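## Task

A free-standing wooden chest with seven shallow drawers sits on the table, and its third drawer counting down from the top contains three small round tea tins. Pull that drawer open and place one tin on the table so that it rests fully on the tabletop, upright or on its side. When finished, the remaining two tins must still be inside that drawer, all seven drawers must be closed, and the chest must be in its original spot. Nothing may be moving at the end, and nothing may count as done if it only stays that way because the robot holds it. Release everything and pull the hands away at the end.

## Robot and tools

Robot: two six-joint arms, left_arm and right_arm, facing each other across the table; left_arm's base is on the +y side. The names do not say which side of a picture an arm appears on. Both arms carry an identical five-finger right hand, so hand axes and numbers mean the same thing on each.

World frame: origin on the tabletop halfway between the two arm bases, table surface at z = 0, +z up. Results give each hand point's position in metres, orientation as a wxyz quaternion, and linear/angular velocities in m/s and rad/s. Reported positions can be a little off, more so at long reach.

Hand point: sits 0.05 m in front of the palm, where index pad and thumb tip meet in a pinch. Its +z runs along the straightened fingers (fingertips 0.06-0.07 m beyond it), +y points out of the palm, +x points across the palm away from the thumb toward the little finger. Sideways the hand extends 0.08 m on the little-finger side and 0.02 m (thumb tucked in front) to 0.09 m on the thumb side. A rigid wrist bracket on the little-finger side sits 0.03 m beyond the point in +y and 0.11 m across, and it can collide.

A ROW is always 28 numbers in [-1, 1], both arms, in this order: left dx, dy, dz, rx, ry, rz, then left little, ring, middle, index, thumb_bend, thumb_turn, force_limit, speed; then the same fourteen for the right arm. dx..rz are an offset, not a pose: a displacement of the hand point from its measured pose at the start of the action, expressed in the hand point's own axes. 1.0 equals 0.6 m of travel or 180 degrees; rx, ry, rz form a single rotation vector. Finger values: +1 straight/open, -1 fully curled. thumb_bend +1 straight, -1 fully bent. thumb_turn +1 beside the palm, -1 across in front of it. A pinch is roughly index -0.22, thumb_bend -0.75, thumb_turn -0.57. force_limit maps -1..+1 to about 0..10 N fingertip force (thumb motors up to 15 N) and only limits closing. speed maps -1..+1 to near zero..full (full = whole travel in 0.6 s); use -0.9 or lower for a soft grip. Hand numbers are absolute targets; to keep a hand unchanged, resend its last eight numbers (before any command, use hand_measured plus hand_force_limit and hand_speed).

Tools:
- execute_actions(actions): a list of actions; each action is up to 15 rows, one per 1/30 s step, the last row held to fill 15 steps (0.5 s). Every row's offset counts from the action's start pose, not from the previous row. An empty list just reports state and images. Per step the commanded pose is clipped to 100 mm and 16 degrees from the measured pose, so large offsets need several actions.
- move(target, speed, stop_force, blocking): target is one 28-number row whose offsets count from the last reported pose in this scene; each hand point travels a straight line, all arms finishing together, lasting 0.5-10 s. speed is top speed in m/s, 0.002-0.5 (default 0.25; rotation twice that in rad/s). stop_force (9-40 N, one value for both arms) ends an arm's path when its wrist sensor feels that much resistance along the motion; use it only with slow, non-rotating approaches, and leave it off when pulling away from a contact. blocking=false returns after 0.5 s while the arm keeps going; it cannot be combined with stop_force, and other motion commands are refused until wait or stop shows the move finished.
- wait(seconds): 0-10 s, arms hold their last command.
- stop(): brakes a running move.
- zoom_image(camera, region): camera is cam_left_wrist or cam_right_wrist (both 672x504); region [x0, y0, x1, y1] in pixels from the top-left, at most 504x504.
- show_instructions(): shows the reference pages (a five-finger hand diagram).
- finished_scene(scene): ends scene 1 or 2 irreversibly and reports success; the next scene's task comes with it.

Reading results: the state line lists left_arm and right_arm poses; Hand target lines show where each controller is steering; a pose unreachable line means the clearance check altered or stopped that arm's command. A move line reports done, off_target, moving, held, fault or contact (stop_force triggered), plus limits=paced (pose clipped) or limits=held (some steps blocked, later catch-up can be fast), and each hand point's remaining distance. Wrist force and torque are in the end effector's axes, noisy (offset up to ~4 N, noise up to 2.4 N, saturating near 50 N); force points from a pushed surface back into the arm. hand_measured, hand_stopped_by (moving, target, force, stalled, fault) and hand_load_n list six motor values in command order; a grip lost shows as loads dropping near zero. Camera calibration (intrinsics, distortion, world-to-camera transform) is given per camera and is slightly uncertain.

Cautions: arms are stiff, so pressing past a contact, especially fast, can trip a fault that freezes the arm for 10 s. Joint load limits are 135 N m for shoulder and elbow and 25.2 N m for the wrists; any external force of 150 N also faults. Never let the arms strike or squeeze each other, including fingers and brackets. Don't knock the chest, drawers or tins off the table, drop tins, or slam drawers. Loose items may be nudged by random disturbances. Sustained holding heats motors; past 85 °C the arm is braked for a long time.

Each tool is called after "Request:" in YAML: its name, and indented under it one key for each argument.

Reference images:

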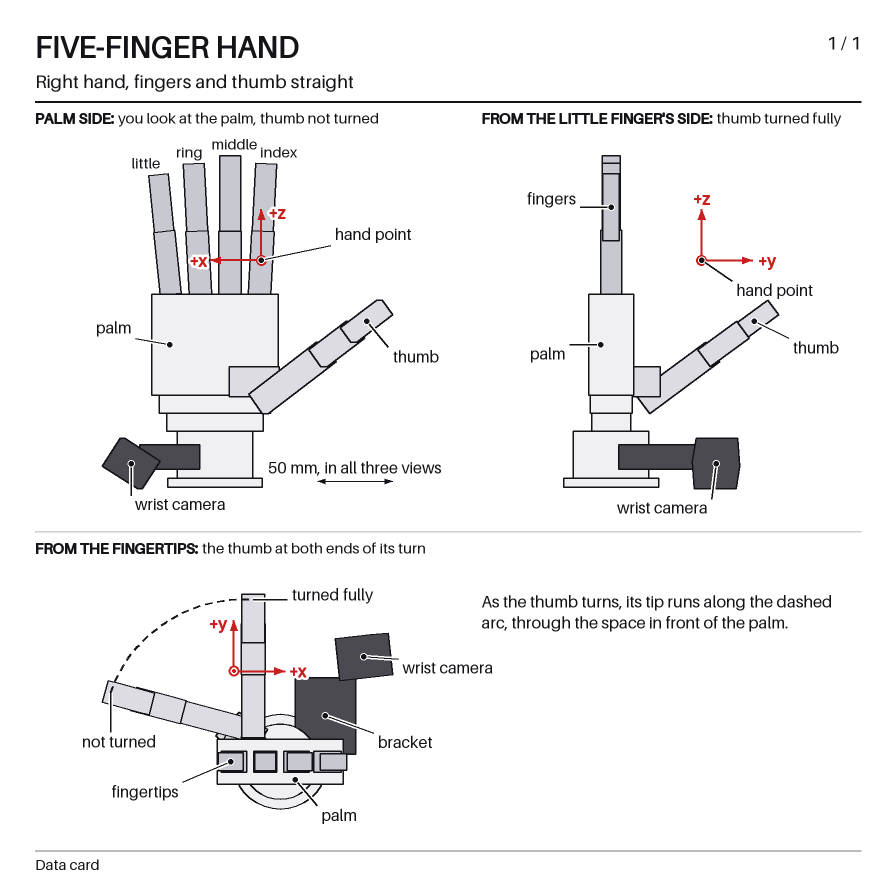

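## Session

Request:
execute_actions:
  actions: []

Scene clock: 0.00 s.
left_arm: end_effector_position=(+0.2994, +0.4413, +0.4738) hand_measured=(+1.000, +1.000, +1.000, +1.000, +1.000, +1.000) hand_load_n=(+0.0, +0.0, +0.0, +0.0, +0.0, +0.0) hand_stopped_by=(target, target, target, target, target, target) hand_force_limit=0.00 hand_speed=-0.80 end_effector_quat_wxyz=(+0.002, +0.366, +0.931, -0.006) end_effector_velocity=(+0.000, -0.000, -0.000) end_effector_angular_velocity=(+0.001, -0.001, -0.000) | right_arm: end_effector_position=(+0.2173, -0.3156, +0.4762) hand_measured=(+1.000, +1.000, +1.000, +1.000, +1.000, +1.000) hand_load_n=(+0.0, +0.0, +0.0, +0.0, +0.0, +0.0) hand_stopped_by=(target, target, target, target, target, target) hand_force_limit=0.00 hand_speed=-0.80 end_effector_quat_wxyz=(+0.007, -0.267, +0.964, -0.012) end_effector_velocity=(-0.000, -0.000, +0.000) end_effector_angular_velocity=(-0.000, -0.001, +0.001)
Joint positions: left_arm=[ 0.575 -1.719  1.347  1.932  1.578 -1.881] | right_arm=[-1.212 -1.709  1.328  1.937  1.594 -1.886]
Joint velocities: left_arm=[-0.     0.001 -0.    -0.    -0.001  0.   ] | right_arm=[ 0.    -0.    -0.001  0.001  0.001 -0.   ]
Wrist force (N, on the end effector, along its own x y z axes, offset not removed): no reading
Wrist torque (N m, same axes, about the end effector's origin, offset not removed): no reading
Hand target (left_arm): +0.299, +0.441, +0.474; +0.002, +0.366, +0.931, -0.006
Hand target (right_arm): +0.217, -0.316, +0.476; +0.007, -0.267, +0.964, -0.012

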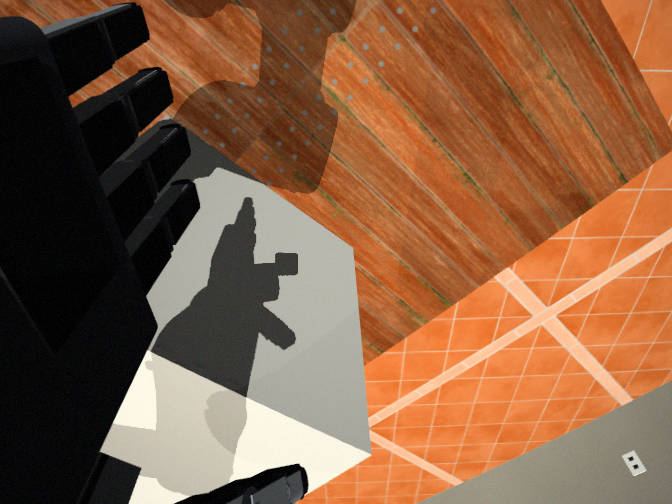

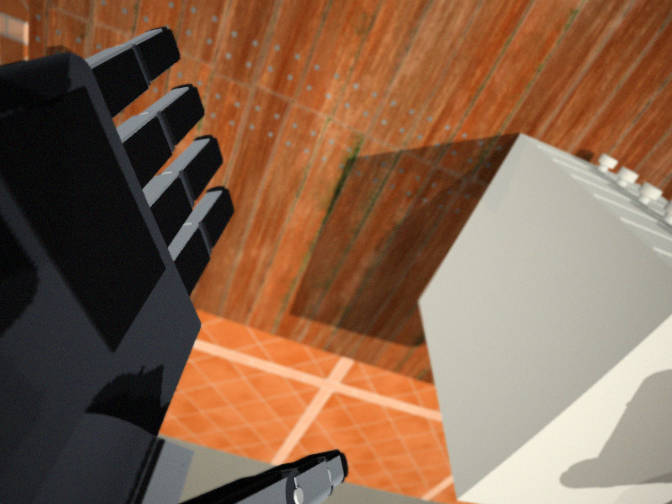

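Request:
move:
  target: [0,0,0,0,0,0,1,1,1,1,1,1,0,-0.8, 0.085,0.725,0.043,0,0,0.105,1,1,1,1,1,1,0,-0.8]

Scene clock: 3.50 s.
left_arm: end_effector_position=(+0.2994, +0.4413, +0.4738) hand_measured=(+1.000, +1.000, +1.000, +1.000, +1.000, +1.000) hand_load_n=(+0.0, +0.0, +0.0, +0.0, +0.0, +0.0) hand_stopped_by=(target, target, target, target, target, target) hand_force_limit=0.00 hand_speed=-0.80 end_effector_quat_wxyz=(+0.002, +0.366, +0.931, -0.006) end_effector_velocity=(-0.000, +0.000, +0.000) end_effector_angular_velocity=(-0.000, -0.000, +0.000) | right_arm: end_effector_position=(-0.0502, +0.0293, +0.4393) hand_measured=(+1.000, +1.000, +1.000, +1.000, +1.000, +1.000) hand_load_n=(+0.0, +0.0, +0.0, +0.0, +0.0, +0.0) hand_stopped_by=(target, target, target, target, target, target) hand_force_limit=0.00 hand_speed=-0.80 end_effector_quat_wxyz=(+0.007, -0.106, +0.994, -0.007) end_effector_velocity=(-0.000, +0.003, +0.002) end_effector_angular_velocity=(-0.020, -0.005, -0.005)
Joint positions: left_arm=[ 0.575 -1.719  1.347  1.932  1.578 -1.881] | right_arm=[ 0.103 -0.821  0.24   2.165  1.587 -0.242]
Joint velocities: left_arm=[ 0.    -0.001  0.     0.    -0.    -0.   ] | right_arm=[ 0.004  0.081 -0.156  0.095  0.005  0.009]
Wrist force (N, on the end effector, along its own x y z axes, offset not removed): left_arm=[-0.3 0.5 -0.5] | right_arm=[0.2 0.0 1.3]
Wrist torque (N m, same axes, about the end effector's origin, offset not removed): left_arm=[-0.07 0.05 0.13] | right_arm=[-0.11 -0.05 0.23]
Hand target (left_arm): +0.299, +0.441, +0.474; +0.002, +0.366, +0.931, -0.006
Hand target (right_arm): -0.050, +0.030, +0.440; +0.007, -0.105, +0.994, -0.009
Off the commanded pose (left_arm): 0.000 m, 0 deg.
Off the commanded pose (right_arm): 0.001 m, 0 deg.
move: done
camera_calibration (this result's frames):
cam_left_wrist: T_world_to_cam=[[0.722723, 0.690997, 0.0139183, -0.535174], [0.571138, -0.608459, 0.55098, -0.163509], [0.389195, -0.390257, -0.834402, 0.580544], [0, 0, 0, 1]] pos_world=[0.254224, 0.496876, 0.581946]
cam_right_wrist: T_world_to_cam=[[-0.0679661, 0.997091, -0.0345118, -0.018058], [0.823702, 0.0755981, 0.56196, -0.209856], [0.562934, 0.00976681, -0.826444, 0.520628], [0, 0, 0, 1]] pos_world=[-0.121447, 0.0287854, 0.547577]

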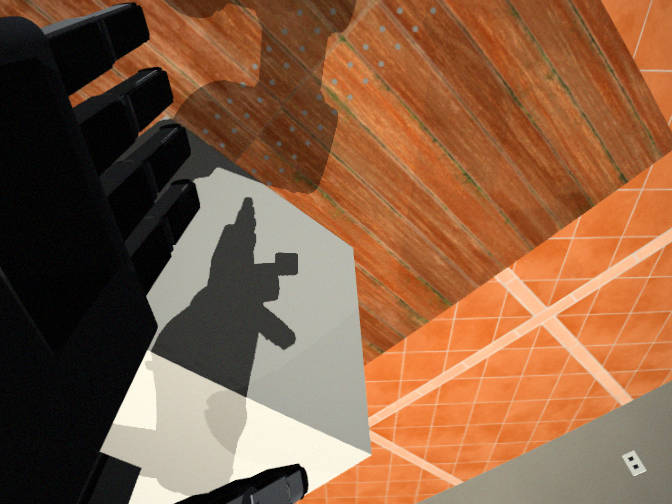

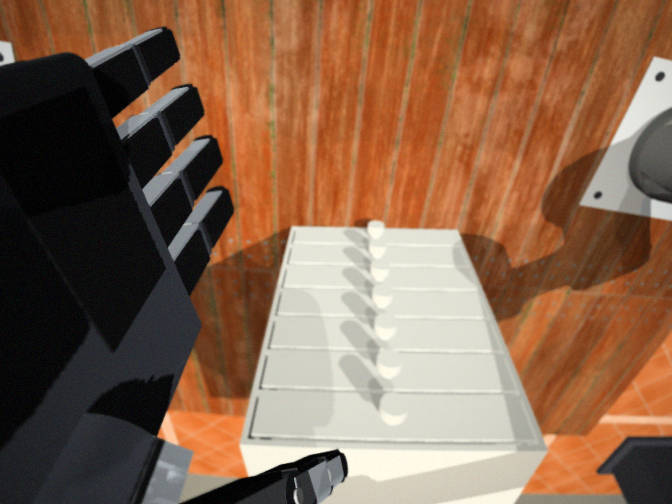

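Request:
move:
  target: [0,0,0,0,0,0,1,1,1,1,1,1,0,-0.8, -0.17,0,0.333,-0.467,0.325,0.467,1,1,1,0.4,-0.5,-0.57,0,0.5]

Scene clock: 9.70 s.
left_arm: end_effector_position=(+0.2994, +0.4413, +0.4738) hand_measured=(+1.000, +1.000, +1.000, +1.000, +1.000, +1.000) hand_load_n=(+0.0, +0.0, +0.0, +0.0, +0.0, +0.0) hand_stopped_by=(target, target, target, target, target, target) hand_force_limit=0.00 hand_speed=-0.80 end_effector_quat_wxyz=(+0.002, +0.366, +0.931, -0.006) end_effector_velocity=(-0.000, -0.000, -0.000) end_effector_angular_velocity=(-0.001, +0.002, +0.000) | right_arm: end_effector_position=(+0.0524, +0.0480, +0.2413) hand_measured=(+1.000, +1.000, +1.000, +0.400, -0.500, -0.570) hand_load_n=(+0.0, +0.0, +0.0, +0.0, +0.0, +0.0) hand_stopped_by=(target, target, target, target, target, target) hand_force_limit=0.00 hand_speed=0.50 end_effector_quat_wxyz=(-0.457, +0.533, +0.470, +0.535) end_effector_velocity=(+0.001, +0.000, -0.001) end_effector_angular_velocity=(+0.008, +0.005, -0.011)
Joint positions: left_arm=[ 0.575 -1.719  1.347  1.932  1.578 -1.881] | right_arm=[ 0.009 -1.52   2.095 -0.565  1.588  1.556]
Joint velocities: left_arm=[-0.     0.001  0.    -0.     0.002 -0.   ] | right_arm=[ 0.006  0.006  0.001 -0.014  0.016  0.006]
Wrist force (N, on the end effector, along its own x y z axes, offset not removed): left_arm=[1.2 -0.9 0.4] | right_arm=[0.0 -1.4 2.3]
Wrist torque (N m, same axes, about the end effector's origin, offset not removed): left_arm=[-0.30 -0.20 0.22] | right_arm=[-0.32 -0.19 0.21]
Hand target (left_arm): +0.299, +0.441, +0.474; +0.002, +0.366, +0.931, -0.006
Hand target (right_arm): +0.052, +0.048, +0.241; -0.457, +0.534, +0.469, +0.535
Off the commanded pose (left_arm): 0.000 m, 0 deg.
Off the commanded pose (right_arm): 0.001 m, 0 deg.
move: done
camera_calibration (this result's frames):
cam_left_wrist: T_world_to_cam=[[0.722723, 0.690997, 0.0139182, -0.535174], [0.571138, -0.608459, 0.55098, -0.163509], [0.389194, -0.390257, -0.834402, 0.580544], [0, 0, 0, 1]] pos_world=[0.254224, 0.496876, 0.581946]
cam_right_wrist: T_world_to_cam=[[0.98437, -0.121069, -0.1279, -0.0154554], [-0.173418, -0.539768, -0.823757, 0.231588], [0.0306948, 0.833062, -0.552327, 0.221267], [0, 0, 0, 1]] pos_world=[0.0485835, -0.0611968, 0.311007]

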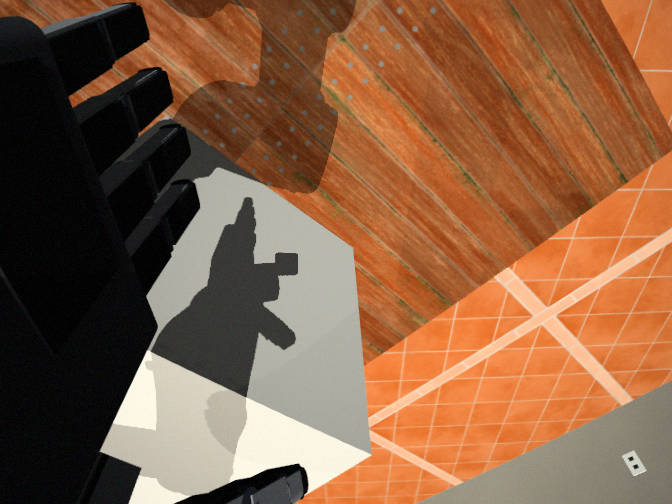

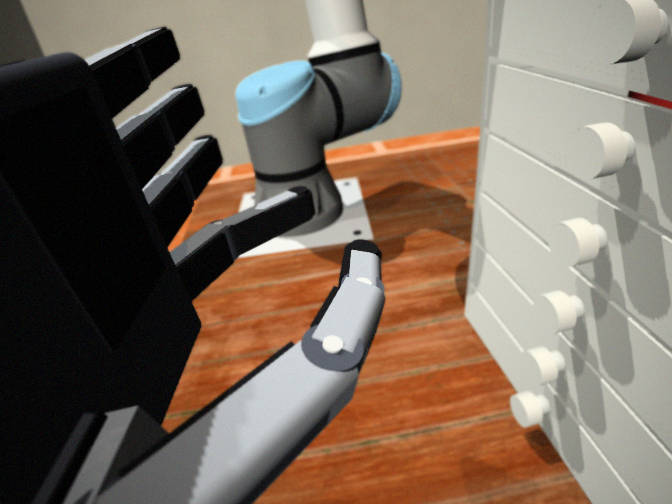

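Request:
move:
  target: [0,0,0,0,0,0,1,1,1,1,1,1,0,-0.8, -0.005,0.133,0.097,0,0,0,1,1,1,0.6,-0.3,-0.57,0,0.5]
  speed: 0.1

Scene clock: 11.53 s.
left_arm: end_effector_position=(+0.2994, +0.4413, +0.4738) hand_measured=(+1.000, +1.000, +1.000, +1.000, +1.000, +1.000) hand_load_n=(+0.0, +0.0, +0.0, +0.0, +0.0, +0.0) hand_stopped_by=(target, target, target, target, target, target) hand_force_limit=0.00 hand_speed=-0.80 end_effector_quat_wxyz=(+0.002, +0.366, +0.931, -0.006) end_effector_velocity=(+0.000, +0.000, -0.000) end_effector_angular_velocity=(+0.003, +0.001, -0.000) | right_arm: end_effector_position=(+0.1394, +0.0941, +0.2389) hand_measured=(+1.000, +1.000, +1.000, +0.600, -0.300, -0.570) hand_load_n=(+0.0, +0.0, +0.0, +0.0, +0.0, +0.0) hand_stopped_by=(target, target, target, target, target, target) hand_force_limit=0.00 hand_speed=0.50 end_effector_quat_wxyz=(-0.457, +0.533, +0.470, +0.535) end_effector_velocity=(+0.002, +0.002, -0.000) end_effector_angular_velocity=(-0.000, +0.000, +0.001)
Joint positions: left_arm=[ 0.575 -1.719  1.347  1.932  1.578 -1.881] | right_arm=[-0.193 -1.433  2.005 -0.561  1.386  1.553]
Joint velocities: left_arm=[-0.     0.001  0.001  0.001 -0.001  0.   ] | right_arm=[-0.004  0.004 -0.004  0.    -0.006 -0.   ]
Wrist force (N, on the end effector, along its own x y z axes, offset not removed): left_arm=[2.5 -2.3 -1.1] | right_arm=[-1.0 -2.0 2.9]
Wrist torque (N m, same axes, about the end effector's origin, offset not removed): left_arm=[-0.41 -0.25 0.08] | right_arm=[-0.46 0.05 0.07]
Hand target (left_arm): +0.299, +0.441, +0.474; +0.002, +0.366, +0.931, -0.006
Hand target (right_arm): +0.140, +0.094, +0.239; -0.457, +0.533, +0.470, +0.535
Off the commanded pose (left_arm): 0.000 m, 0 deg.
Off the commanded pose (right_arm): 0.000 m, 0 deg.
move: done
camera_calibration (this result's frames):
cam_left_wrist: T_world_to_cam=[[0.722723, 0.690997, 0.0139183, -0.535174], [0.571138, -0.608459, 0.55098, -0.163509], [0.389194, -0.390257, -0.834402, 0.580544], [0, 0, 0, 1]] pos_world=[0.254224, 0.496876, 0.581946]
cam_right_wrist: T_world_to_cam=[[0.984444, -0.121145, -0.127258, -0.095995], [-0.172927, -0.539857, -0.823802, 0.269569], [0.0310983, 0.832993, -0.552409, 0.178863], [0, 0, 0, 1]] pos_world=[0.135555, -0.0150924, 0.308661]

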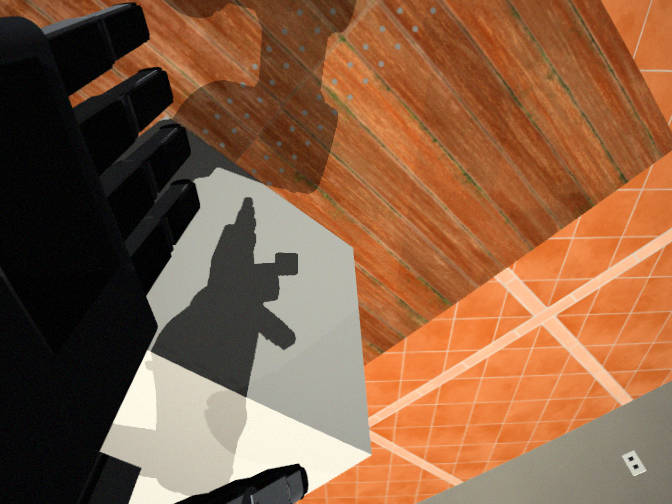

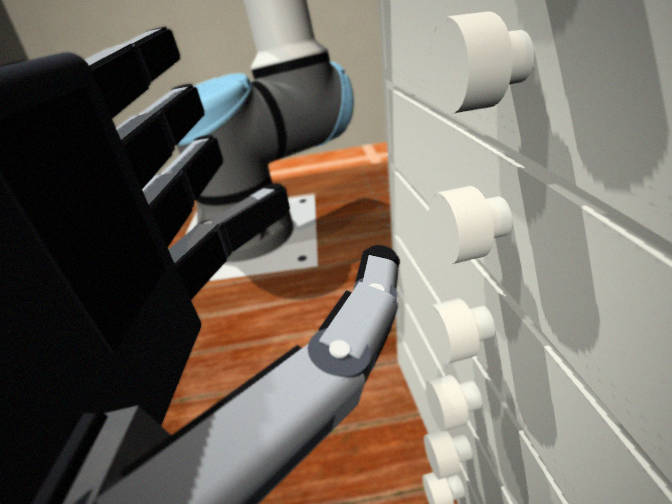

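Request:
move:
  target: [0,0,0,0,0,0,1,1,1,1,1,1,0,-0.8, 0,0.04,0.008,0,0,0,1,1,1,0.6,-0.3,-0.57,0,0.5]
  speed: 0.03

Scene clock: 12.90 s.
left_arm: end_effector_position=(+0.2994, +0.4413, +0.4738) hand_measured=(+1.000, +1.000, +1.000, +1.000, +1.000, +1.000) hand_load_n=(+0.0, +0.0, +0.0, +0.0, +0.0, +0.0) hand_stopped_by=(target, target, target, target, target, target) hand_force_limit=0.00 hand_speed=-0.80 end_effector_quat_wxyz=(+0.002, +0.366, +0.931, -0.006) end_effector_velocity=(-0.000, +0.000, +0.000) end_effector_angular_velocity=(-0.001, +0.000, -0.000) | right_arm: end_effector_position=(+0.1634, +0.0954, +0.2392) hand_measured=(+1.000, +1.000, +1.000, +0.600, -0.308, -0.570) hand_load_n=(+0.0, +0.0, +0.0, +0.0, -13.0, +1.5) hand_stopped_by=(target, target, target, target, target, target) hand_force_limit=0.00 hand_speed=0.50 end_effector_quat_wxyz=(-0.457, +0.533, +0.470, +0.535) end_effector_velocity=(+0.002, +0.001, +0.001) end_effector_angular_velocity=(+0.001, -0.000, +0.003)
Joint positions: left_arm=[ 0.575 -1.719  1.347  1.932  1.578 -1.881] | right_arm=[-0.25  -1.429  1.999 -0.559  1.329  1.552]
Joint velocities: left_arm=[-0.    -0.001 -0.     0.     0.001  0.   ] | right_arm=[-0.006  0.001 -0.002 -0.    -0.009 -0.   ]
Wrist force (N, on the end effector, along its own x y z axes, offset not removed): left_arm=[-0.4 -0.4 0.3] | right_arm=[0.0 -23.9 -12.2]
Wrist torque (N m, same axes, about the end effector's origin, offset not removed): left_arm=[-0.31 0.07 0.10] | right_arm=[-0.84 -0.05 0.08]
Hand target (left_arm): +0.299, +0.441, +0.474; +0.002, +0.366, +0.931, -0.006
Hand target (right_arm): +0.164, +0.095, +0.239; -0.457, +0.533, +0.470, +0.535
Off the commanded pose (left_arm): 0.000 m, 0 deg.
Off the commanded pose (right_arm): 0.000 m, 0 deg.
move: done
camera_calibration (this result's frames):
cam_left_wrist: T_world_to_cam=[[0.722723, 0.690997, 0.0139181, -0.535174], [0.571138, -0.608459, 0.55098, -0.163509], [0.389195, -0.390257, -0.834402, 0.580544], [0, 0, 0, 1]] pos_world=[0.254224, 0.496876, 0.581946]
cam_right_wrist: T_world_to_cam=[[0.984482, -0.120982, -0.127119, -0.119477], [-0.172726, -0.540022, -0.823736, 0.27466], [0.0310106, 0.83291, -0.552539, 0.177223], [0, 0, 0, 1]] pos_world=[0.159568, -0.0137433, 0.308982]

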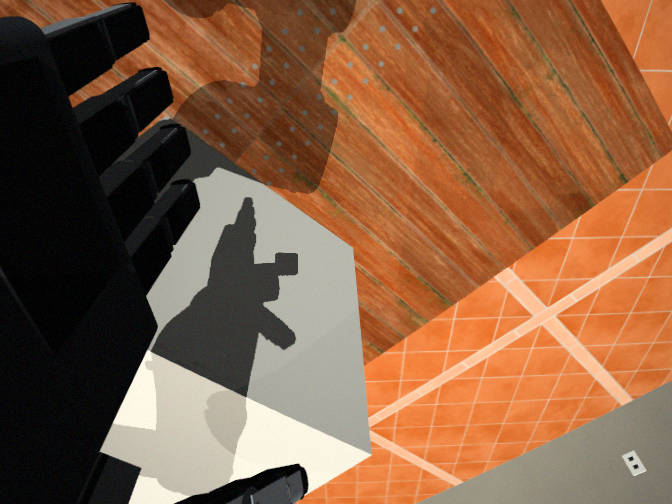

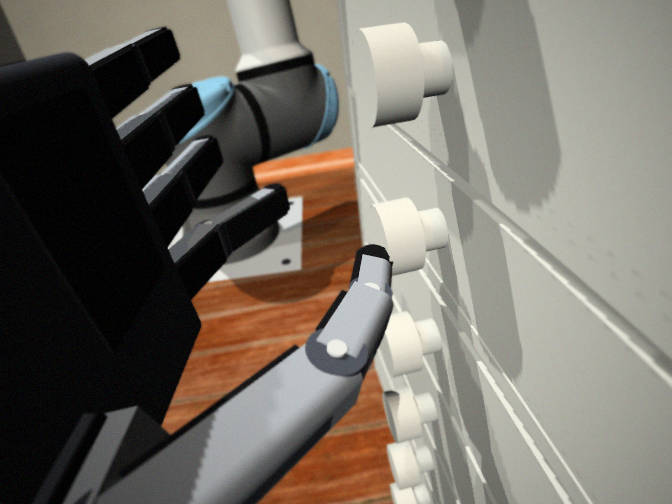

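Request:
move:
  target: [0,0,0,0,0,0,1,1,1,1,1,1,0,-0.8, 0,-0.02,-0.03,0,0,0,1,1,1,0.8,-0.3,-0.57,0,0.5]
  speed: 0.03

Request:
move:
  target: [0,0,0,0,0,0,1,1,1,1,1,1,0,-0.8, 0,0.035,0,0,0,0,1,1,1,0.8,-0.3,-0.57,0,0.5]
  speed: 0.01
  stop_force: 9

Scene clock: 14.13 s.
left_arm: end_effector_position=(+0.2994, +0.4413, +0.4738) hand_measured=(+1.000, +1.000, +1.000, +1.000, +1.000, +1.000) hand_load_n=(+0.0, +0.0, +0.0, +0.0, +0.0, +0.0) hand_stopped_by=(target, target, target, target, target, target) hand_force_limit=0.00 hand_speed=-0.80 end_effector_quat_wxyz=(+0.002, +0.366, +0.931, -0.006) end_effector_velocity=(+0.000, -0.000, -0.000) end_effector_angular_velocity=(+0.001, +0.000, +0.000) | right_arm: end_effector_position=(+0.1492, +0.0795, +0.2392) hand_measured=(+1.000, +1.000, +1.000, +0.800, -0.300, -0.570) hand_load_n=(+0.0, +0.0, +0.0, +0.0, +0.0, +0.0) hand_stopped_by=(target, target, target, target, target, target) hand_force_limit=0.00 hand_speed=0.50 end_effector_quat_wxyz=(-0.457, +0.533, +0.470, +0.535) end_effector_velocity=(-0.002, -0.002, -0.001) end_effector_angular_velocity=(-0.003, +0.001, +0.001)
Joint positions: left_arm=[ 0.575 -1.719  1.347  1.932  1.578 -1.881] | right_arm=[-0.231 -1.467  2.043 -0.565  1.348  1.552]
Joint velocities: left_arm=[ 0.     0.001  0.    -0.    -0.     0.   ] | right_arm=[ 0.003 -0.004  0.006  0.001  0.002 -0.   ]
Wrist force (N, on the end effector, along its own x y z axes, offset not removed): left_arm=[0.0 -0.1 -0.8] | right_arm=[0.8 -1.9 1.6]
Wrist torque (N m, same axes, about the end effector's origin, offset not removed): left_arm=[-0.14 0.09 0.10] | right_arm=[-0.46 -0.12 0.25]
Hand target (left_arm): +0.299, +0.441, +0.474; +0.002, +0.366, +0.931, -0.006
Hand target (right_arm): +0.149, +0.079, +0.239; -0.457, +0.533, +0.470, +0.535
Off the commanded pose (left_arm): 0.000 m, 0 deg.
Off the commanded pose (right_arm): 0.000 m, 0 deg.
move: done
camera_calibration (this result's frames):
cam_left_wrist: T_world_to_cam=[[0.722724, 0.690997, 0.0139182, -0.535174], [0.571138, -0.608459, 0.55098, -0.163509], [0.389194, -0.390257, -0.834402, 0.580544], [0, 0, 0, 1]] pos_world=[0.254224, 0.496876, 0.581946]
cam_right_wrist: T_world_to_cam=[[0.984475, -0.120975, -0.12718, -0.10739], [-0.172773, -0.540013, -0.823733, 0.26364], [0.0309727, 0.832917, -0.55253, 0.190906], [0, 0, 0, 1]] pos_world=[0.14536, -0.0296318, 0.308992]

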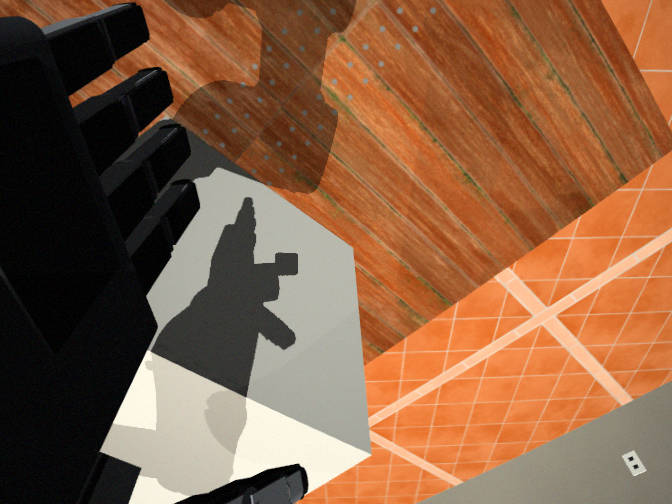

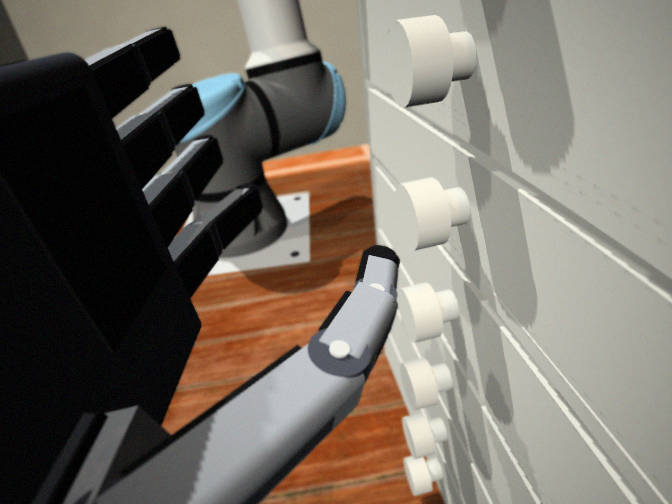

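Scene clock: 16.47 s.
left_arm: end_effector_position=(+0.2994, +0.4413, +0.4738) hand_measured=(+1.000, +1.000, +1.000, +1.000, +1.000, +1.000) hand_load_n=(+0.0, +0.0, +0.0, +0.0, +0.0, +0.0) hand_stopped_by=(target, target, target, target, target, target) hand_force_limit=0.00 hand_speed=-0.80 end_effector_quat_wxyz=(+0.002, +0.366, +0.931, -0.006) end_effector_velocity=(+0.000, -0.000, -0.000) end_effector_angular_velocity=(+0.001, -0.000, +0.000) | right_arm: end_effector_position=(+0.1696, +0.0766, +0.2396) hand_measured=(+1.000, +1.000, +1.000, +0.800, -0.300, -0.570) hand_load_n=(+0.0, +0.0, +0.0, +0.0, +0.0, +0.0) hand_stopped_by=(target, target, target, target, target, target) hand_force_limit=0.00 hand_speed=0.50 end_effector_quat_wxyz=(-0.457, +0.533, +0.470, +0.535) end_effector_velocity=(+0.003, -0.000, +0.000) end_effector_angular_velocity=(+0.000, -0.000, -0.001)
Joint positions: left_arm=[ 0.575 -1.719  1.347  1.932  1.578 -1.881] | right_arm=[-0.285 -1.472  2.048 -0.565  1.294  1.552]
Joint velocities: left_arm=[ 0.     0.001  0.    -0.    -0.001 -0.   ] | right_arm=[-0.008 -0.001  0.     0.    -0.007 -0.   ]
Wrist force (N, on the end effector, along its own x y z axes, offset not removed): left_arm=[-0.1 1.0 -1.2] | right_arm=[-1.7 -1.7 2.7]
Wrist torque (N m, same axes, about the end effector's origin, offset not removed): left_arm=[0.07 0.11 0.08] | right_arm=[-0.49 0.19 0.16]
Hand target (left_arm): +0.299, +0.441, +0.474; +0.002, +0.366, +0.931, -0.006
Hand target (right_arm): +0.170, +0.077, +0.240; -0.457, +0.533, +0.470, +0.535
Off the commanded pose (left_arm): 0.000 m, 0 deg.
Off the commanded pose (right_arm): 0.000 m, 0 deg.
move: done
camera_calibration (this result's frames):
cam_left_wrist: T_world_to_cam=[[0.722723, 0.690997, 0.0139182, -0.535174], [0.571138, -0.608459, 0.55098, -0.163509], [0.389194, -0.390257, -0.834402, 0.580544], [0, 0, 0, 1]] pos_world=[0.254224, 0.496876, 0.581946]
cam_right_wrist: T_world_to_cam=[[0.984491, -0.121017, -0.127013, -0.127893], [-0.172658, -0.540062, -0.823725, 0.265864], [0.0310902, 0.832879, -0.552581, 0.192889], [0, 0, 0, 1]] pos_world=[0.165816, -0.0325476, 0.309341]

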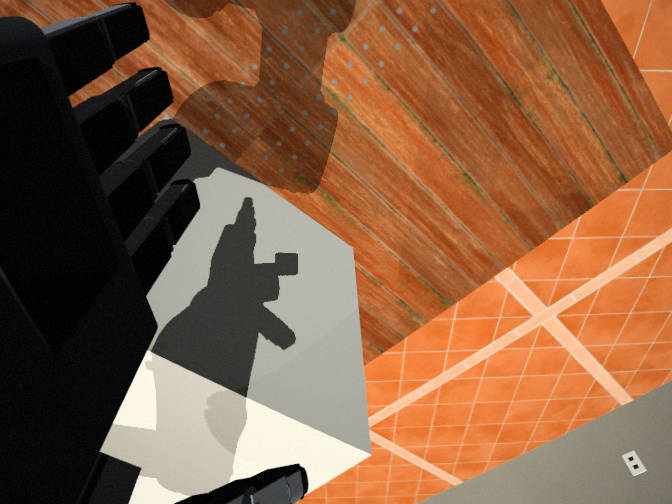

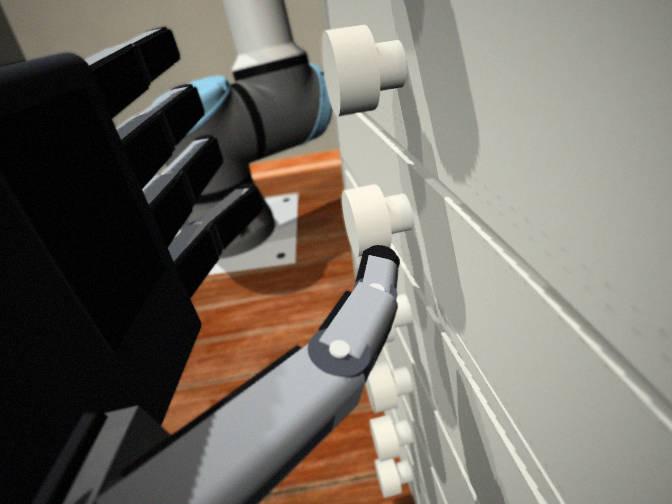

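Request:
move:
  target: [0,0,0,0,0,0,1,1,1,1,1,1,0,-0.8, 0,0.017,0.0,0,0,0,1,1,1,0.3,-0.55,-0.57,0,0.5]
  speed: 0.01

Scene clock: 17.87 s.
left_arm: end_effector_position=(+0.2994, +0.4413, +0.4738) hand_measured=(+1.000, +1.000, +1.000, +1.000, +1.000, +1.000) hand_load_n=(+0.0, +0.0, +0.0, +0.0, +0.0, +0.0) hand_stopped_by=(target, target, target, target, target, target) hand_force_limit=0.00 hand_speed=-0.80 end_effector_quat_wxyz=(+0.002, +0.366, +0.931, -0.006) end_effector_velocity=(-0.000, +0.000, +0.000) end_effector_angular_velocity=(-0.000, +0.000, -0.000) | right_arm: end_effector_position=(+0.1794, +0.0752, +0.2397) hand_measured=(+1.000, +1.000, +1.000, +0.300, -0.550, -0.570) hand_load_n=(+0.0, +0.0, +0.0, +0.0, +0.0, +0.0) hand_stopped_by=(target, target, target, target, target, target) hand_force_limit=0.00 hand_speed=0.50 end_effector_quat_wxyz=(-0.457, +0.533, +0.470, +0.535) end_effector_velocity=(+0.003, -0.001, +0.000) end_effector_angular_velocity=(-0.000, +0.000, -0.000)
Joint positions: left_arm=[ 0.575 -1.719  1.347  1.932  1.578 -1.881] | right_arm=[-0.31  -1.473  2.049 -0.564  1.269  1.551]
Joint velocities: left_arm=[-0.    -0.001  0.001  0.     0.001  0.   ] | right_arm=[-0.007 -0.001  0.001  0.    -0.007  0.   ]
Wrist force (N, on the end effector, along its own x y z axes, offset not removed): left_arm=[-0.2 -1.2 -0.9] | right_arm=[-0.9 -1.7 1.9]
Wrist torque (N m, same axes, about the end effector's origin, offset not removed): left_arm=[-0.29 0.18 0.03] | right_arm=[-0.41 0.09 0.11]
Hand target (left_arm): +0.299, +0.441, +0.474; +0.002, +0.366, +0.931, -0.006
Hand target (right_arm): +0.180, +0.075, +0.240; -0.457, +0.533, +0.470, +0.535
Off the commanded pose (left_arm): 0.000 m, 0 deg.
Off the commanded pose (right_arm): 0.000 m, 0 deg.
move: done
camera_calibration (this result's frames):
cam_left_wrist: T_world_to_cam=[[0.722723, 0.690997, 0.0139183, -0.535174], [0.571138, -0.608459, 0.55098, -0.163509], [0.389194, -0.390257, -0.834402, 0.580544], [0, 0, 0, 1]] pos_world=[0.254224, 0.496876, 0.581946]
cam_right_wrist: T_world_to_cam=[[0.984497, -0.121054, -0.126933, -0.137679], [-0.172613, -0.540085, -0.823719, 0.266924], [0.0311598, 0.832859, -0.552608, 0.193833], [0, 0, 0, 1]] pos_world=[0.17558, -0.0339405, 0.309508]

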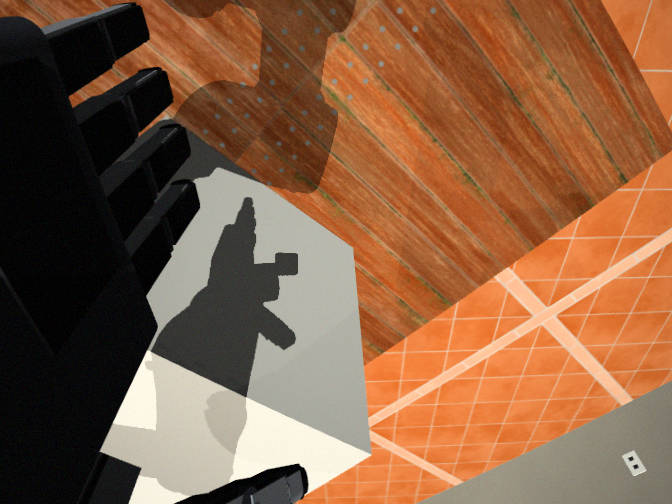

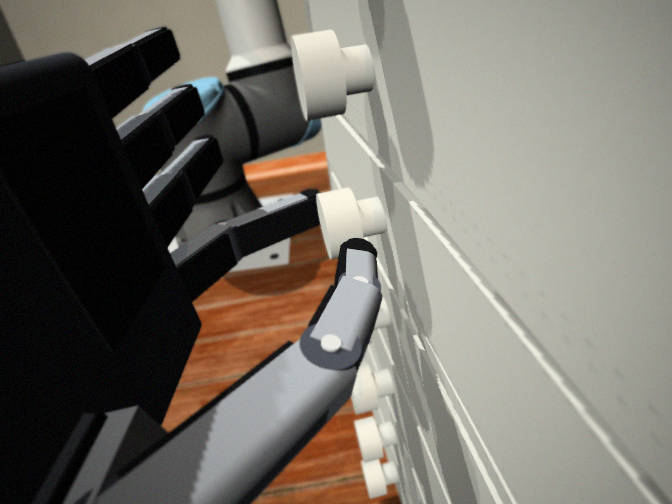

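Request:
move:
  target: [0,0,0,0,0,0,1,1,1,1,1,1,0,-0.8, 0,0.012,0.01,0,0,0,1,1,1,0.3,-0.55,-0.57,0,0.5]
  speed: 0.01

Request:
move:
  target: [0,0,0,0,0,0,1,1,1,1,1,1,0,-0.8, 0,0,0,0,0,0,1,1,1,-0.5,-0.9,-0.57,0.6,-0.5]

Scene clock: 19.17 s.
left_arm: end_effector_position=(+0.2994, +0.4413, +0.4738) hand_measured=(+1.000, +1.000, +1.000, +1.000, +1.000, +1.000) hand_load_n=(+0.0, +0.0, +0.0, +0.0, +0.0, +0.0) hand_stopped_by=(target, target, target, target, target, target) hand_force_limit=0.00 hand_speed=-0.80 end_effector_quat_wxyz=(+0.002, +0.366, +0.931, -0.006) end_effector_velocity=(-0.000, +0.000, +0.000) end_effector_angular_velocity=(-0.000, +0.000, -0.000) | right_arm: end_effector_position=(+0.1871, +0.0799, +0.2398) hand_measured=(+1.000, +1.000, +1.000, +0.300, -0.550, -0.570) hand_load_n=(+0.0, +0.0, +0.0, +0.0, +0.0, +0.0) hand_stopped_by=(target, target, target, target, target, target) hand_force_limit=0.00 hand_speed=0.50 end_effector_quat_wxyz=(-0.457, +0.533, +0.470, +0.535) end_effector_velocity=(+0.002, +0.001, -0.000) end_effector_angular_velocity=(-0.001, +0.001, -0.001)
Joint positions: left_arm=[ 0.575 -1.719  1.347  1.932  1.578 -1.881] | right_arm=[-0.324 -1.46   2.034 -0.563  1.256  1.551]
Joint velocities: left_arm=[-0.    -0.001  0.     0.     0.     0.   ] | right_arm=[-0.004  0.004 -0.004  0.001 -0.003  0.   ]
Wrist force (N, on the end effector, along its own x y z axes, offset not removed): left_arm=[-0.2 -0.9 -0.9] | right_arm=[1.2 -2.5 1.9]
Wrist torque (N m, same axes, about the end effector's origin, offset not removed): left_arm=[-0.28 0.15 0.09] | right_arm=[-0.50 -0.26 0.19]
Hand target (left_arm): +0.299, +0.441, +0.474; +0.002, +0.366, +0.931, -0.006
Hand target (right_arm): +0.187, +0.080, +0.240; -0.457, +0.533, +0.470, +0.535
Off the commanded pose (left_arm): 0.000 m, 0 deg.
Off the commanded pose (right_arm): 0.000 m, 0 deg.
move: done
camera_calibration (this result's frames):
cam_left_wrist: T_world_to_cam=[[0.722723, 0.690997, 0.0139183, -0.535174], [0.571138, -0.608459, 0.55098, -0.163509], [0.389194, -0.390257, -0.834402, 0.580544], [0, 0, 0, 1]] pos_world=[0.254224, 0.496876, 0.581946]
cam_right_wrist: T_world_to_cam=[[0.9845, -0.121068, -0.126893, -0.144691], [-0.172588, -0.540094, -0.823719, 0.270846], [0.0311921, 0.832851, -0.552617, 0.189668], [0, 0, 0, 1]] pos_world=[0.183277, -0.0292002, 0.309554]

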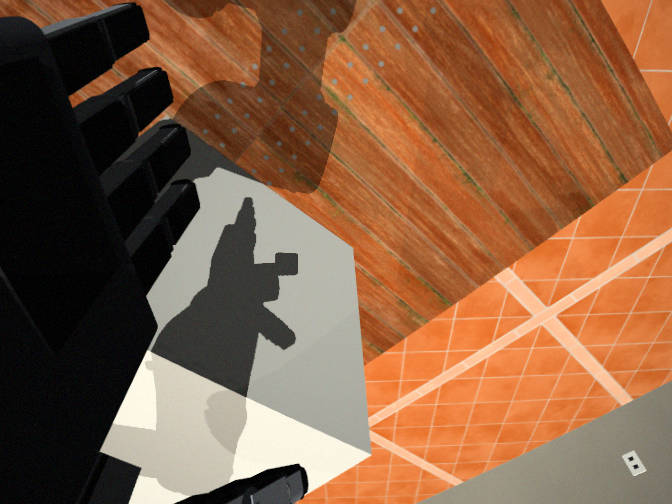

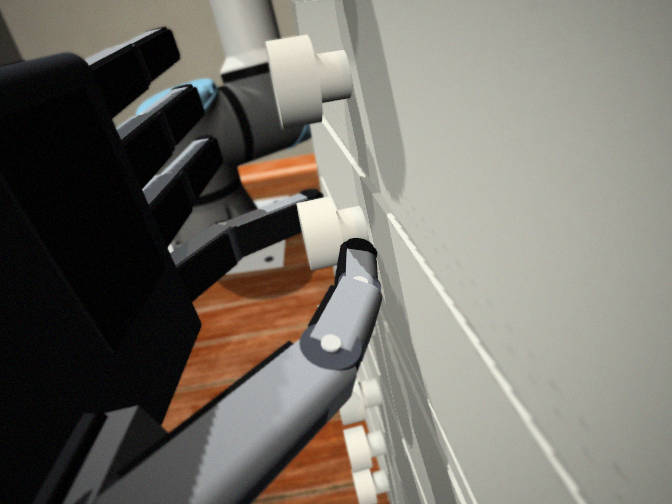

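Scene clock: 20.03 s.
left_arm: end_effector_position=(+0.2994, +0.4413, +0.4738) hand_measured=(+1.000, +1.000, +1.000, +1.000, +1.000, +1.000) hand_load_n=(+0.0, +0.0, +0.0, +0.0, +0.0, +0.0) hand_stopped_by=(target, target, target, target, target, target) hand_force_limit=0.00 hand_speed=-0.80 end_effector_quat_wxyz=(+0.002, +0.366, +0.931, -0.006) end_effector_velocity=(-0.000, +0.000, +0.000) end_effector_angular_velocity=(-0.000, +0.000, +0.000) | right_arm: end_effector_position=(+0.1872, +0.0799, +0.2398) hand_measured=(+1.000, +1.000, +1.000, +0.148, -0.826, -0.570) hand_load_n=(+0.0, +0.0, +0.0, +13.5, +11.5, +1.0) hand_stopped_by=(target, target, target, force, force, target) hand_force_limit=0.60 hand_speed=-0.50 end_effector_quat_wxyz=(-0.457, +0.533, +0.470, +0.535) end_effector_velocity=(-0.000, +0.000, +0.000) end_effector_angular_velocity=(+0.001, -0.001, +0.001)
Joint positions: left_arm=[ 0.575 -1.719  1.347  1.932  1.578 -1.881] | right_arm=[-0.324 -1.46   2.034 -0.563  1.256  1.551]
Joint velocities: left_arm=[-0. -0. -0.  0.  0. -0.] | right_arm=[ 0.     0.    -0.    -0.001 -0.001 -0.   ]
Wrist force (N, on the end effector, along its own x y z axes, offset not removed): left_arm=[1.8 -1.5 0.1] | right_arm=[-3.7 -1.7 7.9]
Wrist torque (N m, same axes, about the end effector's origin, offset not removed): left_arm=[-0.48 -0.15 0.23] | right_arm=[-0.50 0.11 0.06]
Hand target (left_arm): +0.299, +0.441, +0.474; +0.002, +0.366, +0.931, -0.006
Hand target (right_arm): +0.187, +0.080, +0.240; -0.457, +0.533, +0.470, +0.535
Off the commanded pose (left_arm): 0.000 m, 0 deg.
Off the commanded pose (right_arm): 0.000 m, 0 deg.
move: done
camera_calibration (this result's frames):
cam_left_wrist: T_world_to_cam=[[0.722723, 0.690997, 0.0139182, -0.535174], [0.571138, -0.608459, 0.55098, -0.163509], [0.389194, -0.390257, -0.834402, 0.580544], [0, 0, 0, 1]] pos_world=[0.254224, 0.496876, 0.581946]
cam_right_wrist: T_world_to_cam=[[0.984484, -0.121184, -0.126909, -0.144721], [-0.172667, -0.540119, -0.823685, 0.270829], [0.0312716, 0.832818, -0.552663, 0.189668], [0, 0, 0, 1]] pos_world=[0.183307, -0.0292168, 0.309534]

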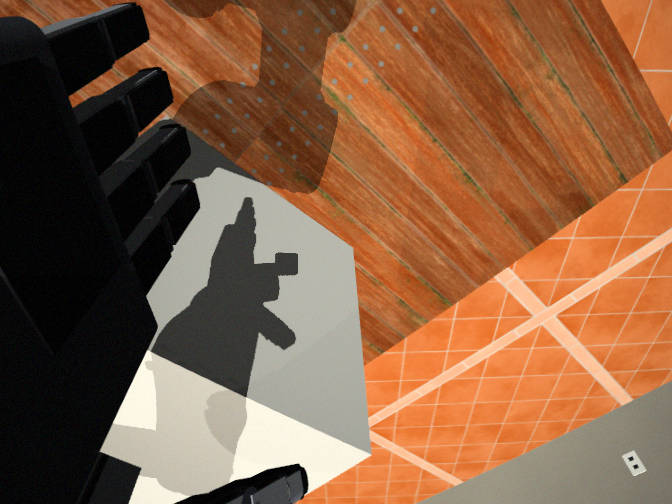

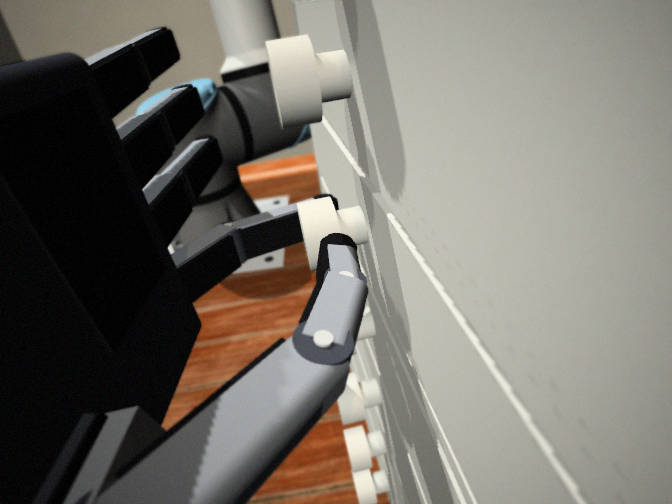

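Request:
move:
  target: [0,0,0,0,0,0,1,1,1,1,1,1,0,-0.8, 0,-0.1,-0.0225,0,0,0,1,1,1,-0.5,-0.9,-0.57,0.6,-0.5]
  speed: 0.04

Scene clock: 22.10 s.
left_arm: end_effector_position=(+0.2994, +0.4413, +0.4738) hand_measured=(+1.000, +1.000, +1.000, +1.000, +1.000, +1.000) hand_load_n=(+0.0, +0.0, +0.0, +0.0, +0.0, +0.0) hand_stopped_by=(target, target, target, target, target, target) hand_force_limit=0.00 hand_speed=-0.80 end_effector_quat_wxyz=(+0.002, +0.366, +0.931, -0.006) end_effector_velocity=(+0.000, +0.000, -0.000) end_effector_angular_velocity=(-0.000, -0.001, -0.000) | right_arm: end_effector_position=(+0.1261, +0.0750, +0.2389) hand_measured=(+1.000, +1.000, +1.000, +0.148, -0.826, -0.570) hand_load_n=(+0.0, +0.0, +0.0, +11.5, +12.5, -0.5) hand_stopped_by=(target, target, target, force, force, target) hand_force_limit=0.60 hand_speed=-0.50 end_effector_quat_wxyz=(-0.457, +0.533, +0.470, +0.535) end_effector_velocity=(-0.003, +0.000, +0.000) end_effector_angular_velocity=(+0.000, -0.000, +0.002)
Joint positions: left_arm=[ 0.575 -1.719  1.347  1.932  1.578 -1.881] | right_arm=[-0.176 -1.476  2.055 -0.568  1.403  1.553]
Joint velocities: left_arm=[-0. -0.  0. -0. -0.  0.] | right_arm=[ 0.007  0.    -0.001  0.     0.005 -0.   ]
Wrist force (N, on the end effector, along its own x y z axes, offset not removed): left_arm=[-0.2 -0.3 -0.2] | right_arm=[5.9 1.6 2.3]
Wrist torque (N m, same axes, about the end effector's origin, offset not removed): left_arm=[-0.30 0.18 0.04] | right_arm=[-0.21 -0.08 0.29]
Hand target (left_arm): +0.299, +0.441, +0.474; +0.002, +0.366, +0.931, -0.006
Hand target (right_arm): +0.126, +0.075, +0.239; -0.457, +0.533, +0.470, +0.535
Off the commanded pose (left_arm): 0.000 m, 0 deg.
Off the commanded pose (right_arm): 0.000 m, 0 deg.
move: done
camera_calibration (this result's frames):
cam_left_wrist: T_world_to_cam=[[0.722723, 0.690997, 0.0139183, -0.535174], [0.571138, -0.608459, 0.55098, -0.163509], [0.389194, -0.390257, -0.834402, 0.580544], [0, 0, 0, 1]] pos_world=[0.254224, 0.496876, 0.581946]
cam_right_wrist: T_world_to_cam=[[0.984435, -0.121096, -0.127368, -0.0852447], [-0.172997, -0.539992, -0.8237, 0.257023], [0.0309693, 0.832913, -0.552536, 0.195166], [0, 0, 0, 1]] pos_world=[0.122338, -0.0340893, 0.308688]

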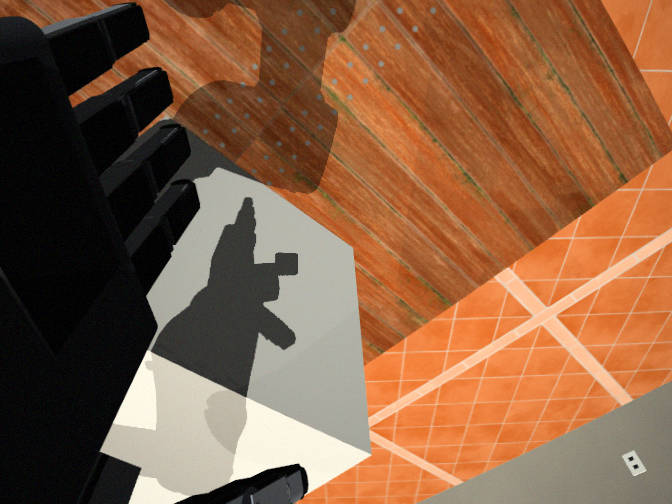

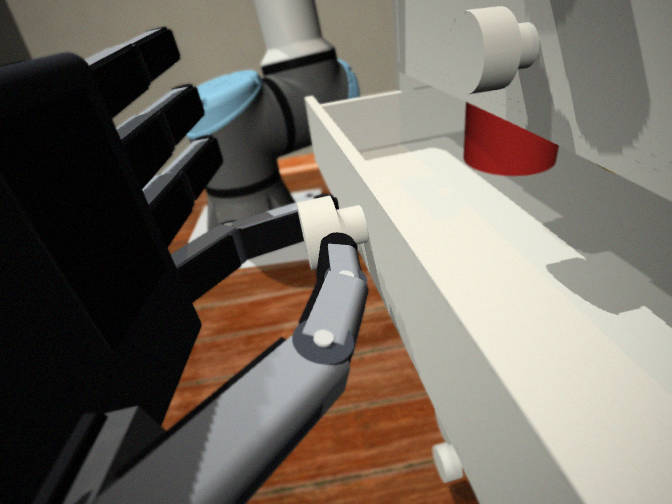

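Request:
move:
  target: [0,0,0,0,0,0,1,1,1,1,1,1,0,-0.8, -0.002,-0.163,-0.037,0,0,0,1,1,1,-0.5,-0.9,-0.57,0.6,-0.5]
  speed: 0.05

Scene clock: 24.63 s.
left_arm: end_effector_position=(+0.2994, +0.4413, +0.4738) hand_measured=(+1.000, +1.000, +1.000, +1.000, +1.000, +1.000) hand_load_n=(+0.0, +0.0, +0.0, +0.0, +0.0, +0.0) hand_stopped_by=(target, target, target, target, target, target) hand_force_limit=0.00 hand_speed=-0.80 end_effector_quat_wxyz=(+0.002, +0.366, +0.931, -0.006) end_effector_velocity=(+0.000, -0.000, -0.000) end_effector_angular_velocity=(+0.002, +0.001, +0.000) | right_arm: end_effector_position=(+0.0265, +0.0669, +0.2364) hand_measured=(+1.000, +1.000, +1.000, +0.148, -0.826, -0.570) hand_load_n=(+0.0, +0.0, +0.0, +12.0, +12.0, +0.0) hand_stopped_by=(target, target, target, force, force, target) hand_force_limit=0.60 hand_speed=-0.50 end_effector_quat_wxyz=(-0.457, +0.533, +0.470, +0.535) end_effector_velocity=(-0.003, +0.000, +0.001) end_effector_angular_velocity=(+0.001, -0.000, +0.000)
Joint positions: left_arm=[ 0.575 -1.719  1.347  1.932  1.578 -1.881] | right_arm=[ 0.085 -1.453  2.036 -0.572  1.664  1.557]
Joint velocities: left_arm=[ 0.     0.002  0.     0.001 -0.    -0.   ] | right_arm=[ 0.007  0.002 -0.003  0.     0.007 -0.   ]
Wrist force (N, on the end effector, along its own x y z axes, offset not removed): left_arm=[-0.7 -1.1 0.3] | right_arm=[-0.6 -0.7 2.5]
Wrist torque (N m, same axes, about the end effector's origin, offset not removed): left_arm=[-0.47 0.17 -0.01] | right_arm=[-0.31 0.09 0.08]
Hand target (left_arm): +0.299, +0.441, +0.474; +0.002, +0.366, +0.931, -0.006
Hand target (right_arm): +0.026, +0.067, +0.236; -0.457, +0.533, +0.470, +0.535
Off the commanded pose (left_arm): 0.000 m, 0 deg.
Off the commanded pose (right_arm): 0.000 m, 0 deg.
move: done
camera_calibration (this result's frames):
cam_left_wrist: T_world_to_cam=[[0.722723, 0.690997, 0.0139181, -0.535174], [0.571138, -0.608459, 0.55098, -0.163509], [0.389194, -0.390257, -0.834402, 0.580544], [0, 0, 0, 1]] pos_world=[0.254224, 0.496876, 0.581946]
cam_right_wrist: T_world_to_cam=[[0.984341, -0.120979, -0.128205, 0.0117649], [-0.173624, -0.539784, -0.823704, 0.233306], [0.0304475, 0.833065, -0.552336, 0.203602], [0, 0, 0, 1]] pos_world=[0.0227277, -0.0422559, 0.30614]

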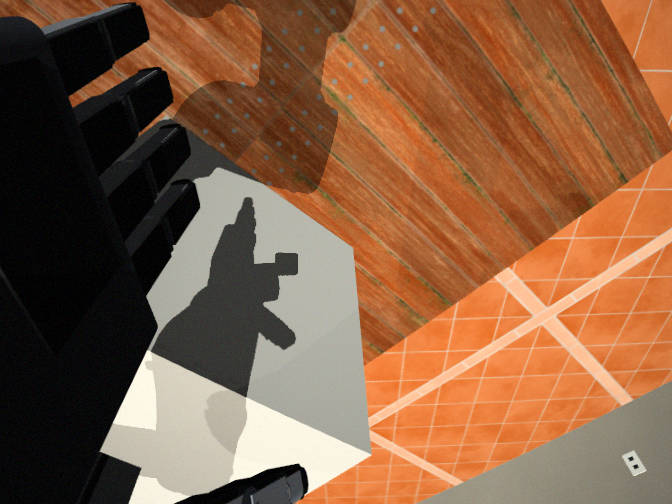

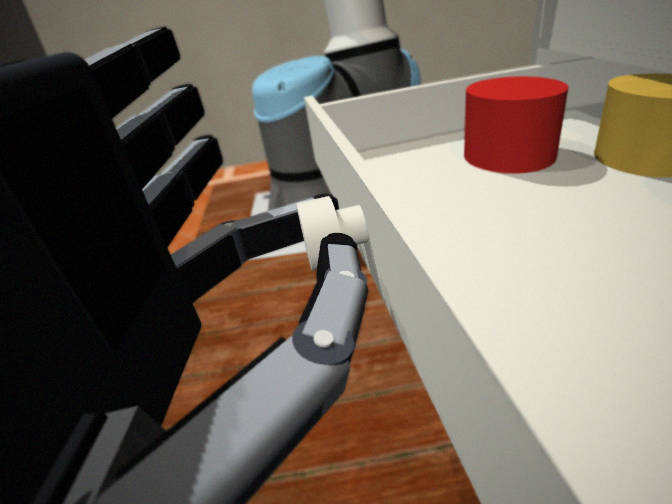

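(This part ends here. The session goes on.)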